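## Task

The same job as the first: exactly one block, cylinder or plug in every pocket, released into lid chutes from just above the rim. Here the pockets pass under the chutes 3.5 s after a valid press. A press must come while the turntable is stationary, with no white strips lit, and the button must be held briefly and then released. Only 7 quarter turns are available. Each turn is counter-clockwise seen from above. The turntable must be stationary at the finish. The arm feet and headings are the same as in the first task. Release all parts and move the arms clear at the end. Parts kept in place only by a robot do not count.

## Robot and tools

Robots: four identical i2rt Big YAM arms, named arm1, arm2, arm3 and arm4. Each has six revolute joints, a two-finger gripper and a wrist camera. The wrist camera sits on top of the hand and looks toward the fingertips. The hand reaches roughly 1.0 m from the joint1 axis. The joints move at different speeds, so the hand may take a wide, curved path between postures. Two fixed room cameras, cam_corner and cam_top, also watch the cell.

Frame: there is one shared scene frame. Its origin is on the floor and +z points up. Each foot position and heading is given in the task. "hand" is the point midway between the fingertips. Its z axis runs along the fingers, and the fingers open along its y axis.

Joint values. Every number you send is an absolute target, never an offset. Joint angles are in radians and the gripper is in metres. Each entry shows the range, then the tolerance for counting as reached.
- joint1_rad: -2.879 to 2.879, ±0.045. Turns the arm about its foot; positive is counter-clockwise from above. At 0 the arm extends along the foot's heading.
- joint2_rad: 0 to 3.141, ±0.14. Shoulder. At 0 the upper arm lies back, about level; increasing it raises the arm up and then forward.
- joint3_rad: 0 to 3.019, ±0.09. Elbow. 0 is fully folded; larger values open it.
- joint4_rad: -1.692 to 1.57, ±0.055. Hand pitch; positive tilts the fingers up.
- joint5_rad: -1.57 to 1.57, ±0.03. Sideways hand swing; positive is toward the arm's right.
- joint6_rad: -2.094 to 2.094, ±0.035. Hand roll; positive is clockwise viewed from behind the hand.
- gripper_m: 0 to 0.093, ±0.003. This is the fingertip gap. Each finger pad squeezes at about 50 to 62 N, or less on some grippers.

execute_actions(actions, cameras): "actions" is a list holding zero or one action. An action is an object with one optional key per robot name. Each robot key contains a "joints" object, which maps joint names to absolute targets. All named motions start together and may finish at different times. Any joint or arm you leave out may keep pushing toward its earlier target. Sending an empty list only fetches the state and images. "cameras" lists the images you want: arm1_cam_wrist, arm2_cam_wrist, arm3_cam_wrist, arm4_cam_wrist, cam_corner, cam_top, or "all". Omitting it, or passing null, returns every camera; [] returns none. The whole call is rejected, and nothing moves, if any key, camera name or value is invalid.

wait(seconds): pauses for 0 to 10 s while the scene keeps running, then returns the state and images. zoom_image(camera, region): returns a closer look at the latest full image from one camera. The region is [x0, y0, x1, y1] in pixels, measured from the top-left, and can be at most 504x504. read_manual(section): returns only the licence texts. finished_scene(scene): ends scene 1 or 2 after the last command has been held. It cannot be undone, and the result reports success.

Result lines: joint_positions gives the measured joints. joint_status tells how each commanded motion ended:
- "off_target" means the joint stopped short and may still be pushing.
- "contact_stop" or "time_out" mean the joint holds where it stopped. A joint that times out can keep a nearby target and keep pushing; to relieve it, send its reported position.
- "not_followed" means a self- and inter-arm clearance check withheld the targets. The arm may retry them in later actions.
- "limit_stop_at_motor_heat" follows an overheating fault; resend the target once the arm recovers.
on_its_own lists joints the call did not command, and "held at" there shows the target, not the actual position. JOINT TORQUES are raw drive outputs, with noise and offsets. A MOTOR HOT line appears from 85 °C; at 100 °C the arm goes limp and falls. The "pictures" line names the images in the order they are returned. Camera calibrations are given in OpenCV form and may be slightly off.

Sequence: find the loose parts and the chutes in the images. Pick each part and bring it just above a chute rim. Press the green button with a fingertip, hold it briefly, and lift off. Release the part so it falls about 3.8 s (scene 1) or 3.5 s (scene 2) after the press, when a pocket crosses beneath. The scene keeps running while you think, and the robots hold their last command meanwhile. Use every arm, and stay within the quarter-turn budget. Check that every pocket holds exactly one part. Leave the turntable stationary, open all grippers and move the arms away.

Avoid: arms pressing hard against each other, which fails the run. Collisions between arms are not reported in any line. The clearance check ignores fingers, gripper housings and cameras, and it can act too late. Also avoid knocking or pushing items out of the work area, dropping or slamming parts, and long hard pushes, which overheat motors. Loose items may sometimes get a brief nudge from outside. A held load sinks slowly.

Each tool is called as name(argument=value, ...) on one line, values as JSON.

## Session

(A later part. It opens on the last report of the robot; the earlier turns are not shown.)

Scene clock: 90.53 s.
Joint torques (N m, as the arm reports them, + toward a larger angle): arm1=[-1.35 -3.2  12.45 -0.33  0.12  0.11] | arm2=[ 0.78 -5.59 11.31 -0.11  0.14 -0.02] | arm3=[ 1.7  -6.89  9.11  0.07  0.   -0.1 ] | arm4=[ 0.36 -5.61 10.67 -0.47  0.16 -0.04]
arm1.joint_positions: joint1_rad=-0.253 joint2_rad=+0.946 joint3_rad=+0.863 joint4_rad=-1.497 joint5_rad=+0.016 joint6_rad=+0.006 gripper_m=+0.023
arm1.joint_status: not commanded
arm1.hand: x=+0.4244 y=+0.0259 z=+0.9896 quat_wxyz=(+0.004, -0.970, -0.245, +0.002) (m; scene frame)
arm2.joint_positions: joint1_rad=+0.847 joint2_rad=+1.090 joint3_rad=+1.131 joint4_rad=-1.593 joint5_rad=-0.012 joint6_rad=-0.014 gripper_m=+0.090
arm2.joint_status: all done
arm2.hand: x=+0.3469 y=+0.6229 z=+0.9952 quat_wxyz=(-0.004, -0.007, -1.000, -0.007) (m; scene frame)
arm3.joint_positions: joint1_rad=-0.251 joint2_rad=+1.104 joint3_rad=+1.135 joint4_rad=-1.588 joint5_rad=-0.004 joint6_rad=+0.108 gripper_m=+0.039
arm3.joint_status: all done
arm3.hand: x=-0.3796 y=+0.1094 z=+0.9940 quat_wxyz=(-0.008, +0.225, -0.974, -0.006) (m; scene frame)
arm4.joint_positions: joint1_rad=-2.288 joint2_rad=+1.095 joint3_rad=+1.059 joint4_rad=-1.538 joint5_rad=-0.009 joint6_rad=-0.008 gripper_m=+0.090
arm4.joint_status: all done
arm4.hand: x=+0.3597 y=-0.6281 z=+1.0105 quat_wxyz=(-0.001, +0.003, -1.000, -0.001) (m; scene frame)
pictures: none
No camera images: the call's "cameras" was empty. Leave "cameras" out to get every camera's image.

execute_actions(actions=[{"arm1":{"joints":{"joint1_rad":-0.294,"joint2_rad":1.135,"joint3_rad":0.97,"joint4_rad":-1.345}},"arm2":{"joints":{"joint2_rad":1.24,"joint3_rad":0.81,"joint4_rad":-1.12}},"arm3":{"joints":{"joint1_rad":-0.283,"joint2_rad":1.417,"joint3_rad":1.39,"joint4_rad":-1.473}},"arm4":{"joints":{"joint2_rad":1.44,"joint3_rad":0.885,"joint4_rad":-0.99}}}], cameras=["arm1_cam_wrist","arm2_cam_wrist","arm3_cam_wrist","arm4_cam_wrist"])

Scene clock: 105.40 s.
Joint torques (N m, as the arm reports them, + toward a larger angle): arm1=[-1.4  -8.03 12.49  0.88  0.12  0.1 ] | arm2=[ 0.75 -8.78  8.38  0.55  0.14 -0.03] | arm3=[  0.41 -12.66  11.67   0.71  -0.01  -0.09] | arm4=[  0.98 -11.5    7.24   0.61   0.15  -0.04]
arm1.joint_positions: joint1_rad=-0.285 joint2_rad=+1.146 joint3_rad=+0.930 joint4_rad=-1.358 joint5_rad=+0.016 joint6_rad=+0.006 gripper_m=+0.023
arm1.joint_status: all done
arm1.hand: x=+0.3621 y=+0.0025 z=+0.9660 quat_wxyz=(+0.003, -0.973, -0.229, +0.004) (m; scene frame)
arm2.joint_positions: joint1_rad=+0.847 joint2_rad=+1.255 joint3_rad=+0.812 joint4_rad=-1.129 joint5_rad=-0.012 joint6_rad=-0.014 gripper_m=+0.090
arm2.joint_status: all done
arm2.hand: x=+0.3658 y=+0.6228 z=+0.8296 quat_wxyz=(+0.006, -0.007, -1.000, -0.007) (m; scene frame)
arm3.joint_positions: joint1_rad=-0.273 joint2_rad=+1.430 joint3_rad=+1.339 joint4_rad=-1.478 joint5_rad=-0.004 joint6_rad=+0.108 gripper_m=+0.039
arm3.joint_status: all done
arm3.hand: x=-0.2734 y=+0.1657 z=+0.9640 quat_wxyz=(-0.003, +0.214, -0.977, -0.004) (m; scene frame)
arm4.joint_positions: joint1_rad=-2.288 joint2_rad=+1.459 joint3_rad=+0.873 joint4_rad=-1.005 joint5_rad=-0.009 joint6_rad=-0.008 gripper_m=+0.090
arm4.joint_status: all done
arm4.hand: x=+0.4316 y=-0.6293 z=+0.8296 quat_wxyz=(+0.007, +0.003, -1.000, -0.002) (m; scene frame)
pictures: arm1_cam_wrist, arm2_cam_wrist, arm3_cam_wrist, arm4_cam_wrist
camera_calibration (this result's frames):
arm1_cam_wrist: T_world_to_cam=[[-0.435933, 0.89963, 0.0250506, 0.126483], [0.73337, 0.338959, 0.5893, -0.833555], [0.521661, 0.275267, -0.807526, 0.712453], [0, 0, 0, 1]] pos_world=[0.294783, -0.0273613, 1.06337]
arm2_cam_wrist: T_world_to_cam=[[-0.0273161, -0.999339, -0.0239757, 0.656249], [-0.804128, 0.00771948, 0.594406, -0.200043], [-0.593828, 0.0355164, -0.803808, 0.98575], [0, 0, 0, 1]] pos_world=[0.442432, 0.622349, 0.926995]
arm3_cam_wrist: T_world_to_cam=[[0.421347, -0.906884, 0.00532697, 0.260769], [-0.739433, -0.340135, 0.580988, -0.699035], [-0.525077, -0.248736, -0.813895, 0.809775], [0, 0, 0, 1]] pos_world=[-0.201569, 0.200141, 1.06381]
arm4_cam_wrist: T_world_to_cam=[[-0.00629322, -0.999942, 0.00870317, -0.638347], [-0.798328, 0.0102651, 0.602135, -0.143896], [-0.602189, -0.00315862, -0.798347, 1.04333], [0, 0, 0, 1]] pos_world=[0.509386, -0.633538, 0.925137]
Images, in order (width x height): arm1_cam_wrist 616x616, arm2_cam_wrist 616x616, arm3_cam_wrist 616x616, arm4_cam_wrist 616x616.

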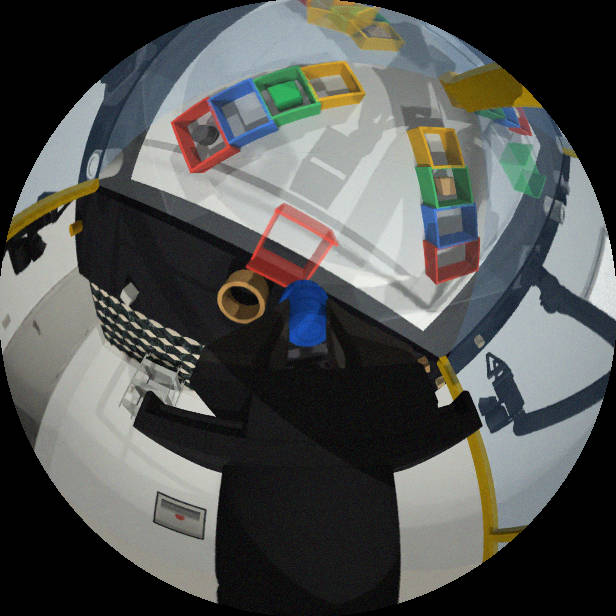

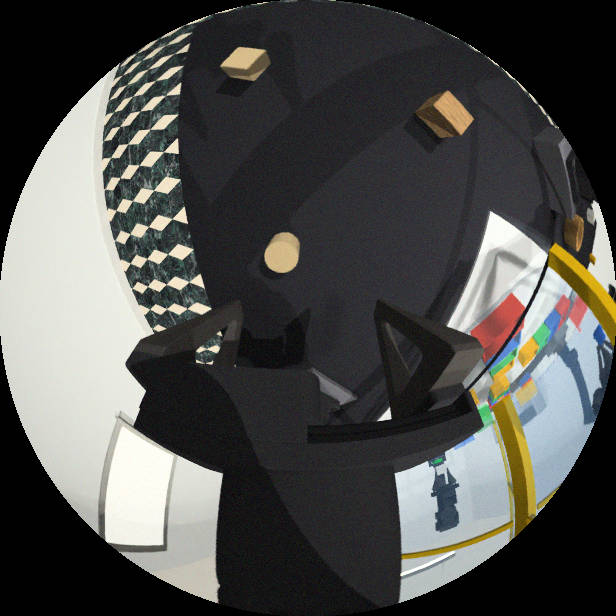

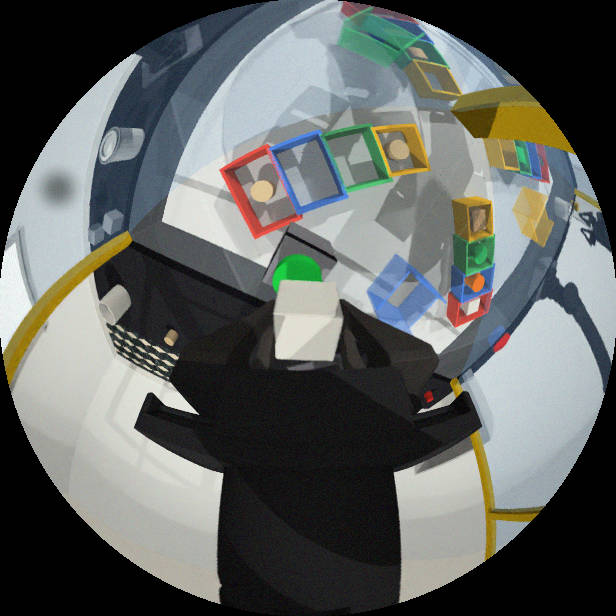

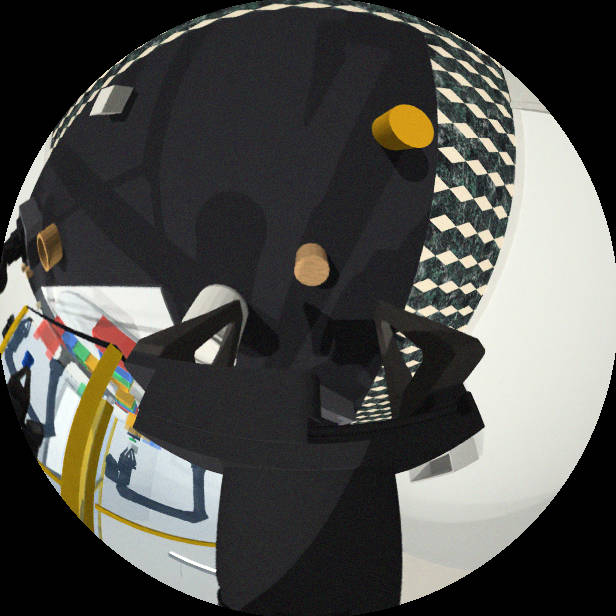

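execute_actions(actions=[{"arm1":{"joints":{"joint1_rad":-0.262,"joint2_rad":1.167,"joint3_rad":0.997}},"arm2":{"joints":{"joint1_rad":0.94}},"arm4":{"joints":{"joint1_rad":-2.322}},"arm3":{"joints":{"joint1_rad":-0.255,"joint6_rad":-0.3}}}], cameras=[])

execute_actions(actions=[{"arm2":{"joints":{"joint2_rad":1.396,"joint3_rad":0.7,"joint4_rad":-0.86}},"arm4":{"joints":{"joint2_rad":1.578,"joint3_rad":0.777,"joint4_rad":-0.737}}}], cameras=["arm1_cam_wrist","arm2_cam_wrist","arm3_cam_wrist","arm4_cam_wrist"])

execute_actions(actions=[{"arm2":{"joints":{"gripper_m":0.01}},"arm4":{"joints":{"gripper_m":0.01}}}], cameras=[])

Scene clock: 118.43 s.
Joint torques (N m, as the arm reports them, + toward a larger angle): arm1=[ 0.16 -6.36 13.63  0.86  0.12  0.11] | arm2=[ 0.72 -8.41  8.39  0.51  0.13 -0.02] | arm3=[  2.25 -12.99  11.53   0.83  -0.07  -0.1 ] | arm4=[  0.25 -11.52   7.25   0.73   0.15  -0.08]
arm1.joint_positions: joint1_rad=-0.273 joint2_rad=+1.158 joint3_rad=+0.944 joint4_rad=-1.358 joint5_rad=+0.016 joint6_rad=+0.006 gripper_m=+0.023
arm1.joint_status: all done
arm1.hand: x=+0.3590 y=-0.0031 z=+0.9678 quat_wxyz=(+0.003, -0.972, -0.235, +0.005) (m; scene frame)
arm2.joint_positions: joint1_rad=+0.940 joint2_rad=+1.255 joint3_rad=+0.812 joint4_rad=-1.129 joint5_rad=-0.012 joint6_rad=-0.014 gripper_m=+0.090
arm2.joint_status: all done
arm2.hand: x=+0.3651 y=+0.6520 z=+0.8297 quat_wxyz=(+0.006, +0.040, -0.999, -0.008) (m; scene frame)
arm3.joint_positions: joint1_rad=-0.267 joint2_rad=+1.430 joint3_rad=+1.339 joint4_rad=-1.478 joint5_rad=-0.004 joint6_rad=-0.290 gripper_m=+0.039
arm3.joint_status: all done
arm3.hand: x=-0.2745 y=+0.1676 z=+0.9640 quat_wxyz=(-0.004, +0.406, -0.914, -0.004) (m; scene frame)
arm4.joint_positions: joint1_rad=-2.320 joint2_rad=+1.459 joint3_rad=+0.873 joint4_rad=-1.005 joint5_rad=-0.009 joint6_rad=-0.008 gripper_m=+0.090
arm4.joint_status: all done
arm4.hand: x=+0.4315 y=-0.6407 z=+0.8297 quat_wxyz=(+0.007, -0.013, -1.000, -0.002) (m; scene frame)
pictures: none
No camera images: the call's "cameras" was empty. Leave "cameras" out to get every camera's image.

Scene clock: 119.43 s.
Joint torques (N m, as the arm reports them, + toward a larger angle): arm1=[ 0.21 -6.36 13.62  0.87  0.12  0.11] | arm2=[ 0.37 -8.71  7.47  0.47  0.14 -0.03] | arm3=[  2.53 -12.96  11.45   0.65  -0.04  -0.1 ] | arm4=[ -0.01 -11.82   5.92   0.71   0.15  -0.06]
arm1.joint_positions: joint1_rad=-0.273 joint2_rad=+1.158 joint3_rad=+0.944 joint4_rad=-1.358 joint5_rad=+0.016 joint6_rad=+0.006 gripper_m=+0.023
arm1.joint_status: not commanded
arm1.hand: x=+0.3590 y=-0.0031 z=+0.9678 quat_wxyz=(+0.003, -0.972, -0.235, +0.005) (m; scene frame)
arm2.joint_positions: joint1_rad=+0.940 joint2_rad=+1.403 joint3_rad=+0.699 joint4_rad=-0.868 joint5_rad=-0.012 joint6_rad=-0.014 gripper_m=+0.090
arm2.joint_status: all done
arm2.hand: x=+0.3670 y=+0.6524 z=+0.7498 quat_wxyz=(+0.006, +0.040, -0.999, -0.008) (m; scene frame)
arm3.joint_positions: joint1_rad=-0.267 joint2_rad=+1.430 joint3_rad=+1.339 joint4_rad=-1.478 joint5_rad=-0.004 joint6_rad=-0.291 gripper_m=+0.039
arm3.joint_status: not commanded
arm3.hand: x=-0.2745 y=+0.1676 z=+0.9640 quat_wxyz=(-0.004, +0.406, -0.914, -0.004) (m; scene frame)
arm4.joint_positions: joint1_rad=-2.320 joint2_rad=+1.594 joint3_rad=+0.768 joint4_rad=-0.752 joint5_rad=-0.009 joint6_rad=-0.008 gripper_m=+0.090
arm4.joint_status: all done
arm4.hand: x=+0.4273 y=-0.6409 z=+0.7534 quat_wxyz=(+0.000, -0.013, -1.000, -0.002) (m; scene frame)
pictures: arm1_cam_wrist, arm2_cam_wrist, arm3_cam_wrist, arm4_cam_wrist
camera_calibration (this result's frames):
arm1_cam_wrist: T_world_to_cam=[[-0.446492, 0.894434, 0.0251374, 0.133807], [0.730192, 0.347979, 0.587988, -0.828082], [0.517169, 0.280887, -0.808479, 0.719568], [0, 0, 0, 1]] pos_world=[0.292265, -0.0336439, 1.06529]
arm2_cam_wrist: T_world_to_cam=[[0.0656778, -0.997529, -0.0249397, 0.649332], [-0.801259, -0.0676183, 0.594484, -0.103839], [-0.594701, -0.0190612, -0.803721, 0.957139], [0, 0, 0, 1]] pos_world=[0.443364, 0.658951, 0.847197]
arm3_cam_wrist: T_world_to_cam=[[0.743867, -0.668269, 0.00888404, 0.3081], [-0.548629, -0.602993, 0.579143, -0.601025], [-0.381666, -0.435679, -0.815178, 0.881589], [0, 0, 0, 1]] pos_world=[-0.222452, 0.22757, 1.06399]
arm4_cam_wrist: T_world_to_cam=[[-0.0375995, -0.999257, 0.0084711, -0.635312], [-0.805924, 0.0353347, 0.590963, -0.0735769], [-0.590823, 0.0153929, -0.806654, 0.993111], [0, 0, 0, 1]] pos_world=[0.503568, -0.647527, 0.84996]
Images, in order (width x height): arm1_cam_wrist 616x616, arm2_cam_wrist 616x616, arm3_cam_wrist 616x616, arm4_cam_wrist 616x616.

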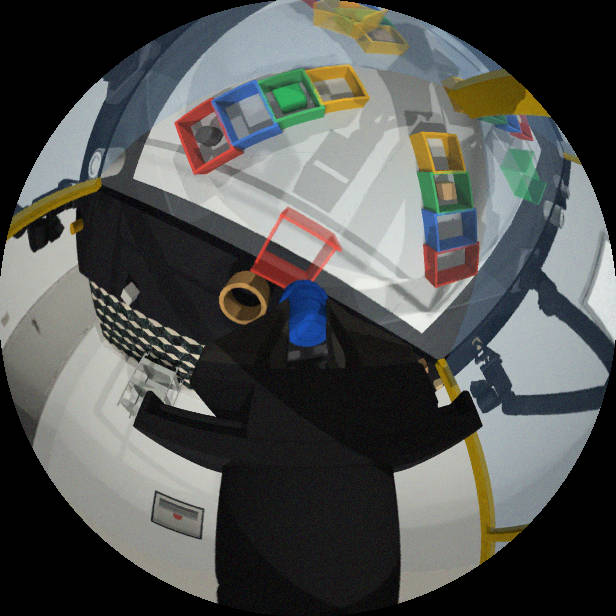

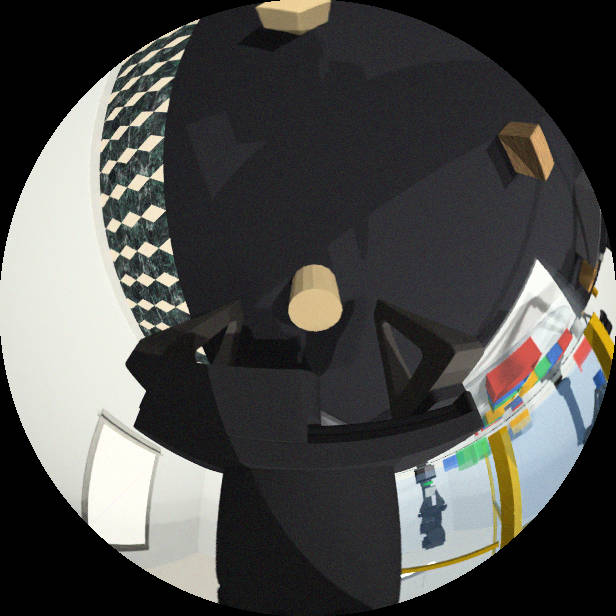

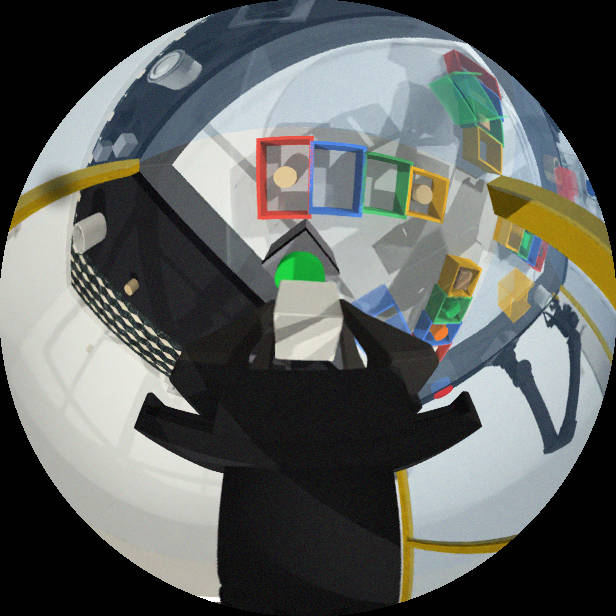

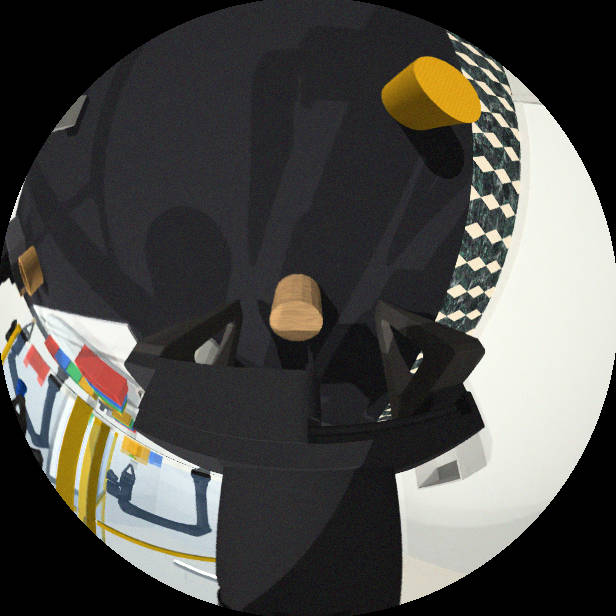

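Scene clock: 120.10 s.
Joint torques (N m, as the arm reports them, + toward a larger angle): arm1=[ 0.1  -6.35 13.61  0.87  0.12  0.11] | arm2=[ 0.58 -8.91  7.41  0.48  0.15 -0.04] | arm3=[  2.65 -13.26  11.6    0.81  -0.06  -0.09] | arm4=[  0.65 -11.03   5.81   0.78   0.13  -0.07]
arm1.joint_positions: joint1_rad=-0.273 joint2_rad=+1.158 joint3_rad=+0.944 joint4_rad=-1.358 joint5_rad=+0.016 joint6_rad=+0.006 gripper_m=+0.023
arm1.joint_status: not commanded
arm1.hand: x=+0.3590 y=-0.0031 z=+0.9678 quat_wxyz=(+0.003, -0.972, -0.235, +0.005) (m; scene frame)
arm2.joint_positions: joint1_rad=+0.940 joint2_rad=+1.403 joint3_rad=+0.699 joint4_rad=-0.868 joint5_rad=-0.013 joint6_rad=-0.014 gripper_m=+0.030
arm2.joint_status: gripper_m off_target (ended at +0.030, target +0.010)
arm2.hand: x=+0.3670 y=+0.6524 z=+0.7498 quat_wxyz=(+0.006, +0.040, -0.999, -0.008) (m; scene frame)
arm3.joint_positions: joint1_rad=-0.267 joint2_rad=+1.430 joint3_rad=+1.339 joint4_rad=-1.478 joint5_rad=-0.004 joint6_rad=-0.291 gripper_m=+0.039
arm3.joint_status: not commanded
arm3.hand: x=-0.2745 y=+0.1676 z=+0.9640 quat_wxyz=(-0.004, +0.406, -0.914, -0.004) (m; scene frame)
arm4.joint_positions: joint1_rad=-2.320 joint2_rad=+1.594 joint3_rad=+0.768 joint4_rad=-0.752 joint5_rad=-0.009 joint6_rad=-0.008 gripper_m=+0.030
arm4.joint_status: gripper_m off_target (ended at +0.030, target +0.010)
arm4.hand: x=+0.4273 y=-0.6411 z=+0.7534 quat_wxyz=(+0.000, -0.013, -1.000, -0.001) (m; scene frame)
pictures: none
No camera images: the call's "cameras" was empty. Leave "cameras" out to get every camera's image.

execute_actions(actions=[{"arm1":{"joints":{"joint1_rad":-0.245,"joint2_rad":1.18,"joint3_rad":1.01}},"arm2":{"joints":{"joint2_rad":1.0,"joint3_rad":1.04,"joint4_rad":-1.58}},"arm4":{"joints":{"joint2_rad":0.9,"joint3_rad":0.9,"joint4_rad":-1.55}},"arm3":{"joints":{"joint1_rad":-0.605,"joint2_rad":1.325,"joint3_rad":1.25,"joint6_rad":0.33}}}], cameras=["arm1_cam_wrist","arm3_cam_wrist"])

execute_actions(actions=[{"arm2":{"joints":{"joint1_rad":-0.735}},"arm4":{"joints":{"joint1_rad":-0.6}},"arm3":{"joints":{"joint1_rad":-0.255,"joint2_rad":1.425,"joint3_rad":1.39}}}], cameras=["arm4_cam_wrist","arm3_cam_wrist"])

Scene clock: 129.80 s.
Joint torques (N m, as the arm reports them, + toward a larger angle): arm1=[ 0.07 -6.61 13.67  0.87  0.12  0.11] | arm2=[ 0.68 -4.15 11.5  -0.09  0.14 -0.02] | arm3=[ 2.29 -9.72  7.96  0.86 -0.05  0.08] | arm4=[ 0.64 -3.15 10.75 -0.43  0.15 -0.07]
arm1.joint_positions: joint1_rad=-0.255 joint2_rad=+1.171 joint3_rad=+0.956 joint4_rad=-1.358 joint5_rad=+0.016 joint6_rad=+0.006 gripper_m=+0.023
arm1.joint_status: all done
arm1.hand: x=+0.3574 y=-0.0102 z=+0.9689 quat_wxyz=(+0.003, -0.970, -0.244, +0.005) (m; scene frame)
arm2.joint_positions: joint1_rad=+0.940 joint2_rad=+0.988 joint3_rad=+1.019 joint4_rad=-1.573 joint5_rad=-0.013 joint6_rad=-0.014 gripper_m=+0.030
arm2.joint_status: all done
arm2.hand: x=+0.3120 y=+0.6480 z=+0.9784 quat_wxyz=(-0.009, +0.040, -0.999, -0.008) (m; scene frame)
arm3.joint_positions: joint1_rad=-0.611 joint2_rad=+1.322 joint3_rad=+1.250 joint4_rad=-1.477 joint5_rad=-0.003 joint6_rad=+0.319 gripper_m=+0.039
arm3.joint_status: all done
arm3.hand: x=-0.2577 y=+0.0273 z=+0.9698 quat_wxyz=(-0.012, -0.059, -0.998, -0.007) (m; scene frame)
arm4.joint_positions: joint1_rad=-2.320 joint2_rad=+0.900 joint3_rad=+0.860 joint4_rad=-1.538 joint5_rad=-0.009 joint6_rad=-0.008 gripper_m=+0.030
arm4.joint_status: all done
arm4.hand: x=+0.2898 y=-0.6350 z=+0.9798 quat_wxyz=(+0.001, -0.013, -1.000, -0.001) (m; scene frame)
pictures: arm1_cam_wrist, arm3_cam_wrist
camera_calibration (this result's frames):
arm1_cam_wrist: T_world_to_cam=[[-0.462461, 0.886278, 0.0253178, 0.144851], [0.723761, 0.360857, 0.588177, -0.822802], [0.512152, 0.290333, -0.808336, 0.725033], [0, 0, 0, 1]] pos_world=[0.291173, -0.0419652, 1.06636]
arm3_cam_wrist: T_world_to_cam=[[-0.114974, -0.993366, -0.0024164, 0.000279802], [-0.817448, 0.09323, 0.568407, -0.757602], [-0.564411, 0.0673271, -0.822744, 0.778103], [0, 0, 0, 1]] pos_world=[-0.180099, 0.0185218, 1.07081]
Images, in order (width x height): arm1_cam_wrist 616x616, arm3_cam_wrist 616x616.

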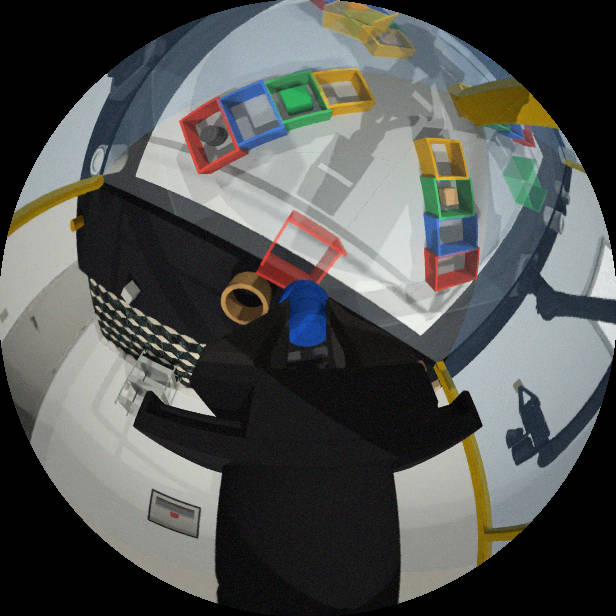

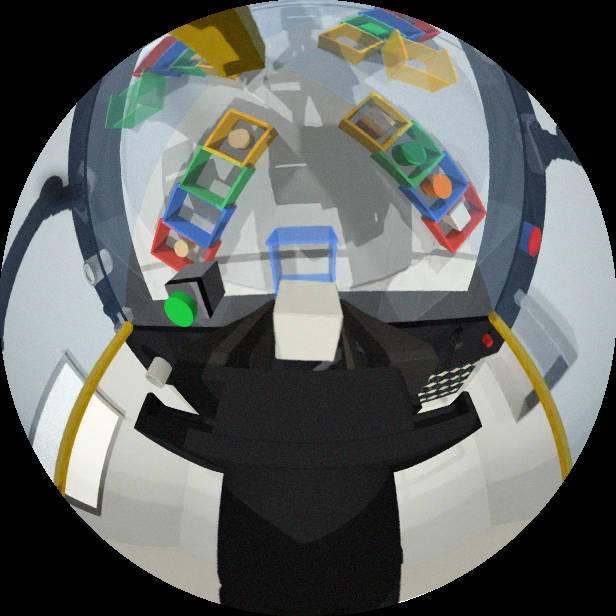

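Scene clock: 131.67 s.
Joint torques (N m, as the arm reports them, + toward a larger angle): arm1=[ 0.13 -6.7  13.69  0.86  0.12  0.11] | arm2=[ 0.05 -3.97 11.49  0.    0.15 -0.04] | arm3=[  0.45 -13.48  12.05   0.68   0.06   0.08] | arm4=[ 0.47 -3.67 10.61 -0.49  0.17 -0.04]
arm1.joint_positions: joint1_rad=-0.255 joint2_rad=+1.171 joint3_rad=+0.956 joint4_rad=-1.358 joint5_rad=+0.016 joint6_rad=+0.006 gripper_m=+0.023
arm1.joint_status: not commanded
arm1.hand: x=+0.3574 y=-0.0102 z=+0.9689 quat_wxyz=(+0.003, -0.970, -0.244, +0.005) (m; scene frame)
arm2.joint_positions: joint1_rad=-0.731 joint2_rad=+0.989 joint3_rad=+1.019 joint4_rad=-1.573 joint5_rad=-0.012 joint6_rad=-0.014 gripper_m=+0.030
arm2.joint_status: all done
arm2.hand: x=+0.0464 y=+0.3704 z=+0.9802 quat_wxyz=(-0.009, -0.714, -0.700, +0.008) (m; scene frame)
arm3.joint_positions: joint1_rad=-0.244 joint2_rad=+1.439 joint3_rad=+1.331 joint4_rad=-1.477 joint5_rad=-0.005 joint6_rad=+0.321 gripper_m=+0.039
arm3.joint_status: all done
arm3.hand: x=-0.2808 y=+0.1756 z=+0.9574 quat_wxyz=(+0.005, +0.123, -0.992, -0.002) (m; scene frame)
arm4.joint_positions: joint1_rad=-0.602 joint2_rad=+0.900 joint3_rad=+0.860 joint4_rad=-1.538 joint5_rad=-0.008 joint6_rad=-0.008 gripper_m=+0.030
arm4.joint_status: all done
arm4.hand: x=+0.0444 y=-0.4106 z=+0.9771 quat_wxyz=(+0.006, +0.749, -0.663, +0.004) (m; scene frame)
pictures: arm3_cam_wrist, arm4_cam_wrist
camera_calibration (this result's frames):
arm3_cam_wrist: T_world_to_cam=[[0.248209, -0.968676, 0.00770662, 0.232878], [-0.779517, -0.195004, 0.595253, -0.747741], [-0.575104, -0.153755, -0.803501, 0.762255], [0, 0, 0, 1]] pos_world=[-0.202303, 0.196971, 1.05577]
arm4_cam_wrist: T_world_to_cam=[[0.993983, 0.109233, 0.00805905, -0.0117359], [0.082441, -0.794566, 0.601555, -0.913109], [0.0721131, -0.597271, -0.798791, 0.655067], [0, 0, 0, 1]] pos_world=[0.0397039, -0.332991, 1.07264]
Images, in order (width x height): arm3_cam_wrist 616x616, arm4_cam_wrist 616x616.

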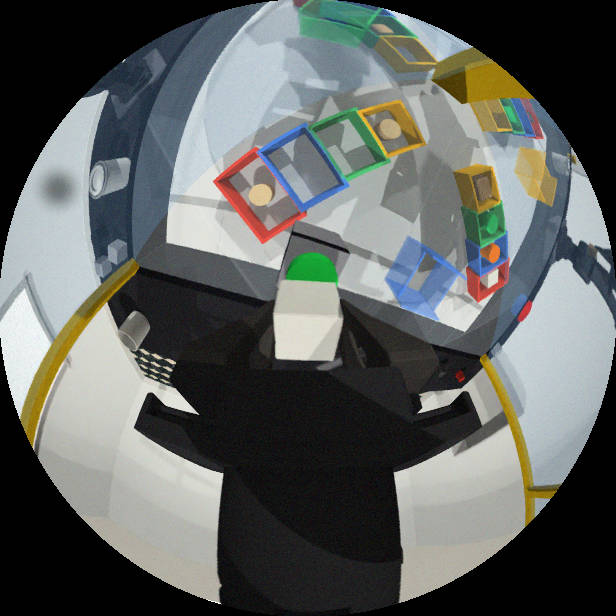

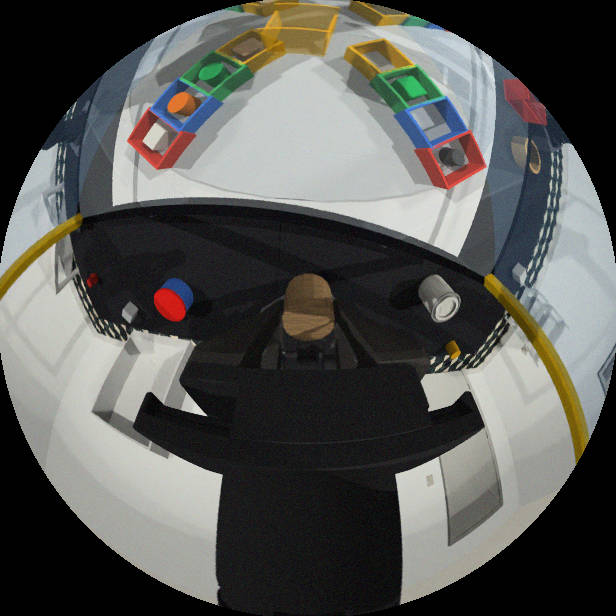

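execute_actions(actions=[{"arm3":{"joints":{"joint2_rad":1.515}}}], cameras=[])

execute_actions(actions=[{"arm3":{"joints":{"joint2_rad":1.325,"joint3_rad":1.3}}}], cameras=[])

execute_actions(actions=[{"arm3":{"joints":{"joint1_rad":-0.592,"joint3_rad":1.25}}}], cameras=["arm3_cam_wrist"])

wait(seconds=0.8)

execute_actions(actions=[{"arm3":{"joints":{"gripper_m":0.09}}}], cameras=["arm3_cam_wrist"])

Scene clock: 141.43 s.
Joint torques (N m, as the arm reports them, + toward a larger angle): arm1=[ 0.11 -6.64 13.67  0.85  0.12  0.11] | arm2=[ 0.36 -4.28 11.51 -0.03  0.13 -0.03] | arm3=[  0.22 -10.26  10.     0.9    0.07   0.1 ] | arm4=[ 0.9  -3.55 10.56 -0.39  0.14 -0.06]
arm1.joint_positions: joint1_rad=-0.255 joint2_rad=+1.171 joint3_rad=+0.956 joint4_rad=-1.358 joint5_rad=+0.016 joint6_rad=+0.006 gripper_m=+0.023
arm1.joint_status: not commanded
arm1.hand: x=+0.3574 y=-0.0102 z=+0.9689 quat_wxyz=(+0.003, -0.970, -0.244, +0.005) (m; scene frame)
arm2.joint_positions: joint1_rad=-0.731 joint2_rad=+0.989 joint3_rad=+1.019 joint4_rad=-1.573 joint5_rad=-0.012 joint6_rad=-0.014 gripper_m=+0.030
arm2.joint_status: not commanded
arm2.hand: x=+0.0464 y=+0.3704 z=+0.9802 quat_wxyz=(-0.009, -0.714, -0.700, +0.008) (m; scene frame)
arm3.joint_positions: joint1_rad=-0.244 joint2_rad=+1.493 joint3_rad=+1.359 joint4_rad=-1.479 joint5_rad=-0.005 joint6_rad=+0.321 gripper_m=+0.039
arm3.joint_status: all done
arm3.hand: x=-0.2705 y=+0.1823 z=+0.9463 quat_wxyz=(+0.018, +0.123, -0.992, +0.004) (m; scene frame)
arm4.joint_positions: joint1_rad=-0.602 joint2_rad=+0.900 joint3_rad=+0.860 joint4_rad=-1.538 joint5_rad=-0.008 joint6_rad=-0.008 gripper_m=+0.030
arm4.joint_status: not commanded
arm4.hand: x=+0.0444 y=-0.4106 z=+0.9771 quat_wxyz=(+0.006, +0.749, -0.663, +0.004) (m; scene frame)
pictures: none
No camera images: the call's "cameras" was empty. Leave "cameras" out to get every camera's image.

Scene clock: 142.60 s.
Joint torques (N m, as the arm reports them, + toward a larger angle): arm1=[ 0.07 -6.64 13.68  0.85  0.12  0.11] | arm2=[ 0.37 -4.05 11.47 -0.02  0.14 -0.01] | arm3=[ 0.46 -9.74  8.53  0.78  0.03  0.09] | arm4=[ 0.65 -3.39 10.57 -0.36  0.13 -0.03]
arm1.joint_positions: joint1_rad=-0.255 joint2_rad=+1.171 joint3_rad=+0.956 joint4_rad=-1.358 joint5_rad=+0.016 joint6_rad=+0.006 gripper_m=+0.023
arm1.joint_status: not commanded
arm1.hand: x=+0.3574 y=-0.0102 z=+0.9689 quat_wxyz=(+0.003, -0.970, -0.244, +0.005) (m; scene frame)
arm2.joint_positions: joint1_rad=-0.731 joint2_rad=+0.989 joint3_rad=+1.019 joint4_rad=-1.573 joint5_rad=-0.012 joint6_rad=-0.014 gripper_m=+0.030
arm2.joint_status: not commanded
arm2.hand: x=+0.0464 y=+0.3704 z=+0.9802 quat_wxyz=(-0.009, -0.714, -0.700, +0.008) (m; scene frame)
arm3.joint_positions: joint1_rad=-0.244 joint2_rad=+1.322 joint3_rad=+1.293 joint4_rad=-1.476 joint5_rad=-0.005 joint6_rad=+0.321 gripper_m=+0.039
arm3.joint_status: all done
arm3.hand: x=-0.3007 y=+0.1628 z=+0.9872 quat_wxyz=(-0.031, +0.123, -0.992, -0.019) (m; scene frame)
arm4.joint_positions: joint1_rad=-0.602 joint2_rad=+0.900 joint3_rad=+0.860 joint4_rad=-1.538 joint5_rad=-0.008 joint6_rad=-0.008 gripper_m=+0.030
arm4.joint_status: not commanded
arm4.hand: x=+0.0444 y=-0.4106 z=+0.9771 quat_wxyz=(+0.006, +0.749, -0.663, +0.004) (m; scene frame)
pictures: none
No camera images: the call's "cameras" was empty. Leave "cameras" out to get every camera's image.

Scene clock: 143.57 s.
Joint torques (N m, as the arm reports them, + toward a larger angle): arm1=[ 0.09 -6.64 13.68  0.84  0.12  0.11] | arm2=[ 0.21 -4.52 11.48 -0.08  0.14 -0.03] | arm3=[  1.01 -10.46   8.24   0.6   -0.07   0.1 ] | arm4=[ 0.63 -3.96 10.52 -0.57  0.14 -0.04]
arm1.joint_positions: joint1_rad=-0.255 joint2_rad=+1.171 joint3_rad=+0.956 joint4_rad=-1.358 joint5_rad=+0.016 joint6_rad=+0.006 gripper_m=+0.023
arm1.joint_status: not commanded
arm1.hand: x=+0.3574 y=-0.0102 z=+0.9689 quat_wxyz=(+0.003, -0.970, -0.244, +0.005) (m; scene frame)
arm2.joint_positions: joint1_rad=-0.731 joint2_rad=+0.989 joint3_rad=+1.019 joint4_rad=-1.573 joint5_rad=-0.012 joint6_rad=-0.014 gripper_m=+0.030
arm2.joint_status: not commanded
arm2.hand: x=+0.0464 y=+0.3704 z=+0.9802 quat_wxyz=(-0.009, -0.714, -0.700, +0.008) (m; scene frame)
arm3.joint_positions: joint1_rad=-0.598 joint2_rad=+1.326 joint3_rad=+1.246 joint4_rad=-1.476 joint5_rad=-0.003 joint6_rad=+0.321 gripper_m=+0.039
arm3.joint_status: all done
arm3.hand: x=-0.2592 y=+0.0322 z=+0.9668 quat_wxyz=(-0.009, -0.053, -0.999, -0.006) (m; scene frame)
arm4.joint_positions: joint1_rad=-0.602 joint2_rad=+0.900 joint3_rad=+0.860 joint4_rad=-1.538 joint5_rad=-0.008 joint6_rad=-0.008 gripper_m=+0.030
arm4.joint_status: not commanded
arm4.hand: x=+0.0444 y=-0.4106 z=+0.9771 quat_wxyz=(+0.006, +0.749, -0.663, +0.004) (m; scene frame)
pictures: arm3_cam_wrist
camera_calibration (this result's frames):
arm3_cam_wrist: T_world_to_cam=[[-0.103576, -0.994622, -0.000270615, 0.00588436], [-0.814661, 0.0846791, 0.573722, -0.761731], [-0.570614, 0.0596441, -0.81905, 0.76957], [0, 0, 0, 1]] pos_world=[-0.180816, 0.0244552, 1.06734]
Images, in order (width x height): arm3_cam_wrist 616x616.

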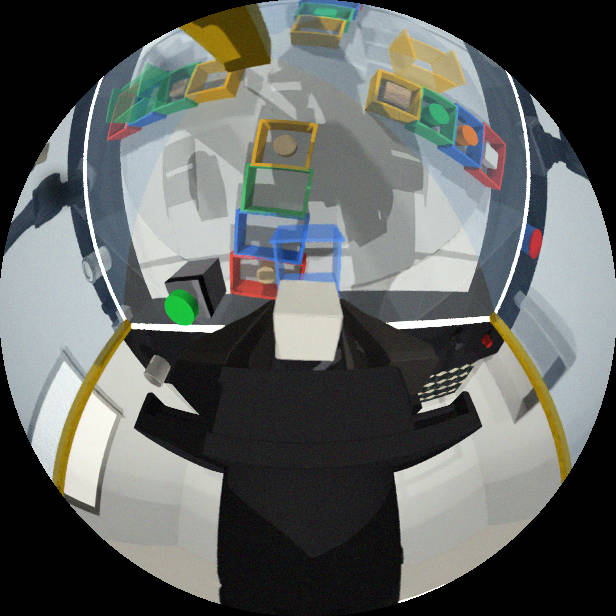

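Scene clock: 144.37 s.
Joint torques (N m, as the arm reports them, + toward a larger angle): arm1=[ 0.16 -6.71 13.68  0.86  0.12  0.11] | arm2=[ 0.21 -4.17 11.51 -0.06  0.16 -0.03] | arm3=[  1.97 -10.41   8.29   0.76  -0.07   0.09] | arm4=[ 0.88 -3.78 10.61 -0.44  0.12 -0.06]
arm1.joint_positions: joint1_rad=-0.255 joint2_rad=+1.171 joint3_rad=+0.956 joint4_rad=-1.358 joint5_rad=+0.016 joint6_rad=+0.006 gripper_m=+0.023
arm1.joint_status: not commanded
arm1.hand: x=+0.3574 y=-0.0102 z=+0.9689 quat_wxyz=(+0.003, -0.970, -0.244, +0.005) (m; scene frame)
arm2.joint_positions: joint1_rad=-0.731 joint2_rad=+0.989 joint3_rad=+1.019 joint4_rad=-1.573 joint5_rad=-0.012 joint6_rad=-0.014 gripper_m=+0.030
arm2.joint_status: not commanded
arm2.hand: x=+0.0464 y=+0.3704 z=+0.9802 quat_wxyz=(-0.009, -0.714, -0.700, +0.008) (m; scene frame)
arm3.joint_positions: joint1_rad=-0.598 joint2_rad=+1.326 joint3_rad=+1.246 joint4_rad=-1.476 joint5_rad=-0.003 joint6_rad=+0.321 gripper_m=+0.039
arm3.joint_status: all done
arm3.hand: x=-0.2592 y=+0.0322 z=+0.9668 quat_wxyz=(-0.009, -0.053, -0.999, -0.006) (m; scene frame)
arm4.joint_positions: joint1_rad=-0.602 joint2_rad=+0.900 joint3_rad=+0.860 joint4_rad=-1.538 joint5_rad=-0.008 joint6_rad=-0.008 gripper_m=+0.030
arm4.joint_status: not commanded
arm4.hand: x=+0.0444 y=-0.4106 z=+0.9771 quat_wxyz=(+0.006, +0.749, -0.663, +0.004) (m; scene frame)
wait: 0.80 s; at rest by 0.27 s
pictures: arm1_cam_wrist, arm2_cam_wrist, arm3_cam_wrist, arm4_cam_wrist, cam_corner, cam_top
camera_calibration (this result's frames):
arm1_cam_wrist: T_world_to_cam=[[-0.462461, 0.886278, 0.0253178, 0.144851], [0.723761, 0.360857, 0.588177, -0.822802], [0.512152, 0.290333, -0.808336, 0.725033], [0, 0, 0, 1]] pos_world=[0.291173, -0.0419652, 1.06636]
arm2_cam_wrist: T_world_to_cam=[[-0.999365, 0.0338679, -0.0110775, 0.0486831], [0.0217044, 0.825104, 0.564563, -0.856313], [0.0282606, 0.563964, -0.825316, 0.722567], [0, 0, 0, 1]] pos_world=[0.0468177, 0.297397, 1.08033]
arm3_cam_wrist: T_world_to_cam=[[-0.103576, -0.994622, -0.000270615, 0.00588436], [-0.814661, 0.0846791, 0.573722, -0.761731], [-0.570614, 0.0596441, -0.81905, 0.76957], [0, 0, 0, 1]] pos_world=[-0.180816, 0.0244552, 1.06734]
arm4_cam_wrist: T_world_to_cam=[[0.993983, 0.109233, 0.00805905, -0.0117359], [0.082441, -0.794566, 0.601555, -0.913109], [0.0721131, -0.597271, -0.798791, 0.655067], [0, 0, 0, 1]] pos_world=[0.0397039, -0.332991, 1.07264]
Images, in order (width x height): arm1_cam_wrist 616x616, arm2_cam_wrist 616x616, arm3_cam_wrist 616x616, arm4_cam_wrist 616x616, cam_corner 896x504, cam_top 896x504.

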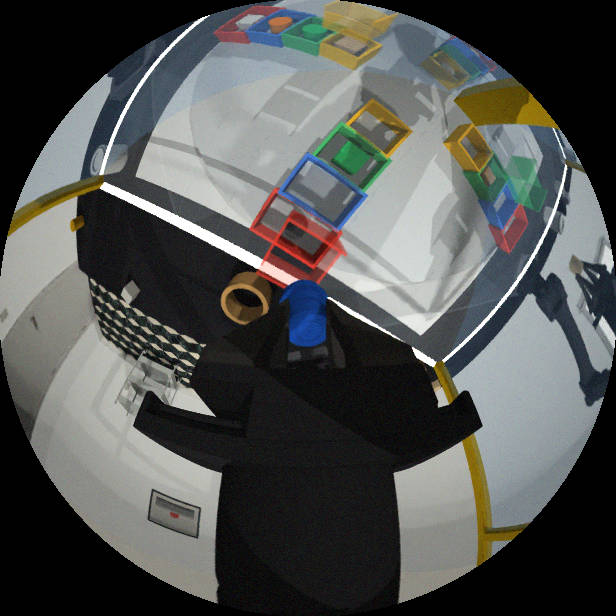

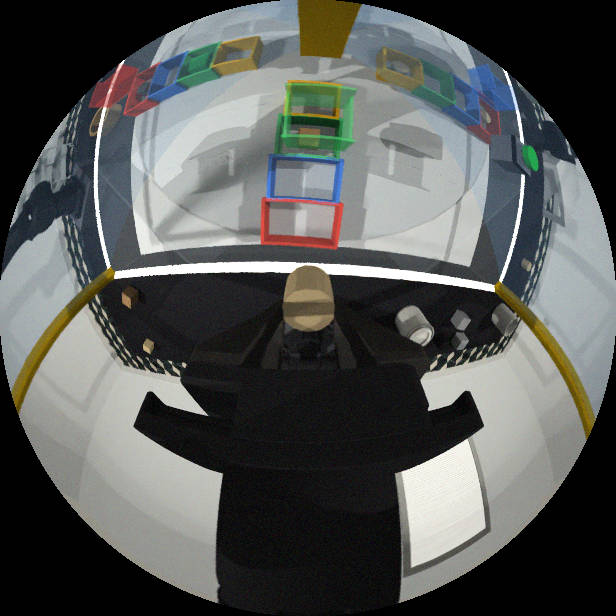

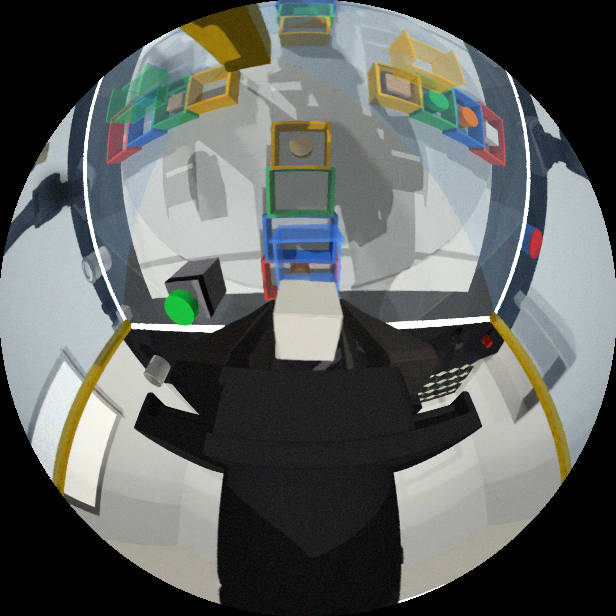

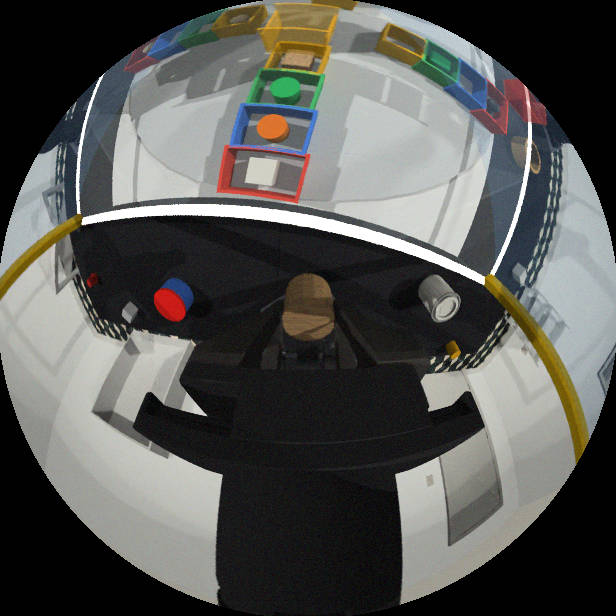

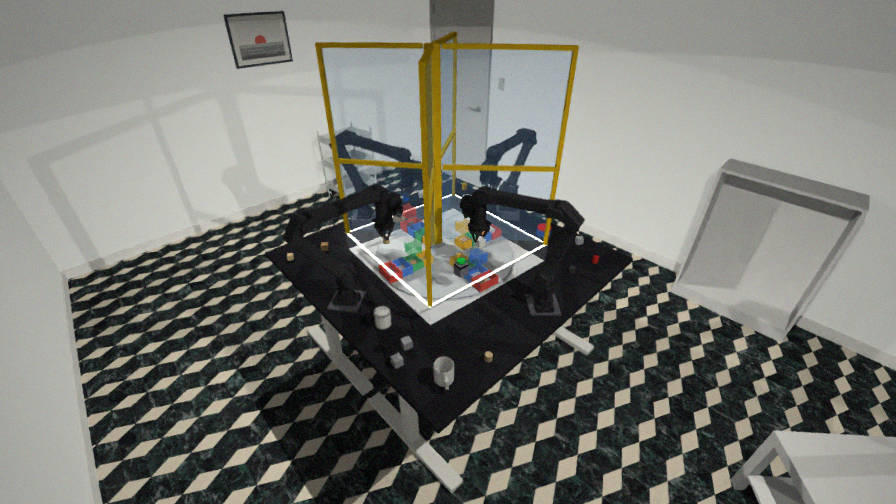

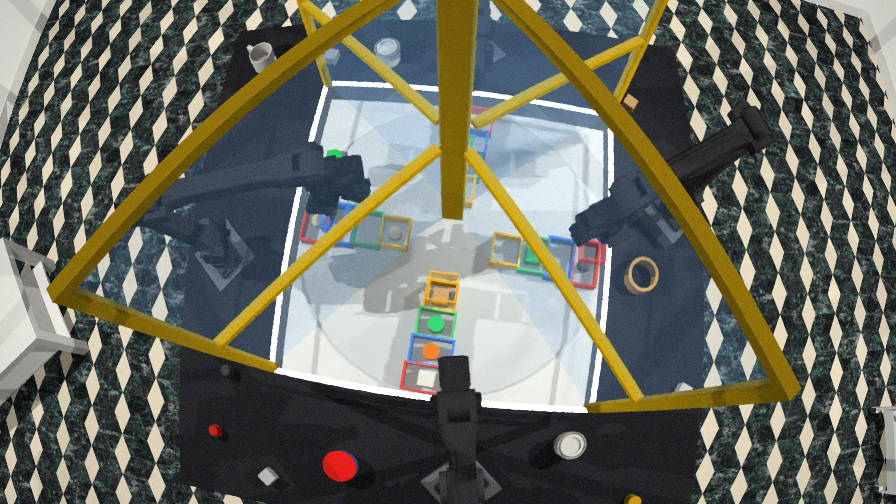

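Scene clock: 145.07 s.
Joint torques (N m, as the arm reports them, + toward a larger angle): arm1=[ 0.09 -6.62 13.67  0.85  0.12  0.11] | arm2=[ 0.26 -4.27 11.5  -0.08  0.15 -0.02] | arm3=[  2.18 -10.34   8.22   0.76  -0.07   0.09] | arm4=[ 0.97 -3.76 10.52 -0.49  0.13 -0.04]
arm1.joint_positions: joint1_rad=-0.255 joint2_rad=+1.171 joint3_rad=+0.956 joint4_rad=-1.358 joint5_rad=+0.016 joint6_rad=+0.006 gripper_m=+0.023
arm1.joint_status: not commanded
arm1.hand: x=+0.3574 y=-0.0102 z=+0.9689 quat_wxyz=(+0.003, -0.970, -0.244, +0.005) (m; scene frame)
arm2.joint_positions: joint1_rad=-0.731 joint2_rad=+0.989 joint3_rad=+1.019 joint4_rad=-1.573 joint5_rad=-0.012 joint6_rad=-0.014 gripper_m=+0.030
arm2.joint_status: not commanded
arm2.hand: x=+0.0464 y=+0.3704 z=+0.9802 quat_wxyz=(-0.009, -0.714, -0.700, +0.008) (m; scene frame)
arm3.joint_positions: joint1_rad=-0.598 joint2_rad=+1.326 joint3_rad=+1.246 joint4_rad=-1.476 joint5_rad=-0.003 joint6_rad=+0.322 gripper_m=+0.090
arm3.joint_status: all done
arm3.hand: x=-0.2592 y=+0.0322 z=+0.9668 quat_wxyz=(-0.009, -0.054, -0.999, -0.006) (m; scene frame)
arm4.joint_positions: joint1_rad=-0.602 joint2_rad=+0.900 joint3_rad=+0.860 joint4_rad=-1.538 joint5_rad=-0.008 joint6_rad=-0.008 gripper_m=+0.030
arm4.joint_status: not commanded
arm4.hand: x=+0.0444 y=-0.4106 z=+0.9771 quat_wxyz=(+0.006, +0.749, -0.663, +0.004) (m; scene frame)
pictures: arm3_cam_wrist
camera_calibration (this result's frames):
arm3_cam_wrist: T_world_to_cam=[[-0.103955, -0.994582, -0.00027691, 0.00579086], [-0.814626, 0.084986, 0.573726, -0.761736], [-0.570594, 0.0598673, -0.819047, 0.769565], [0, 0, 0, 1]] pos_world=[-0.180819, 0.0244246, 1.06734]
Images, in order (width x height): arm3_cam_wrist 616x616.

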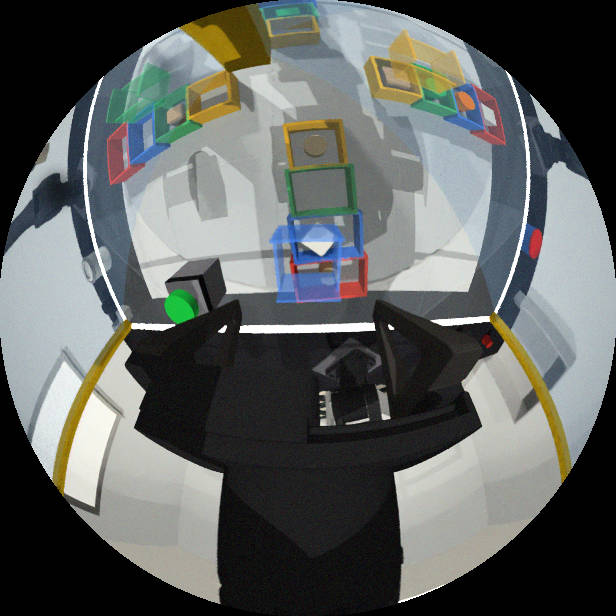

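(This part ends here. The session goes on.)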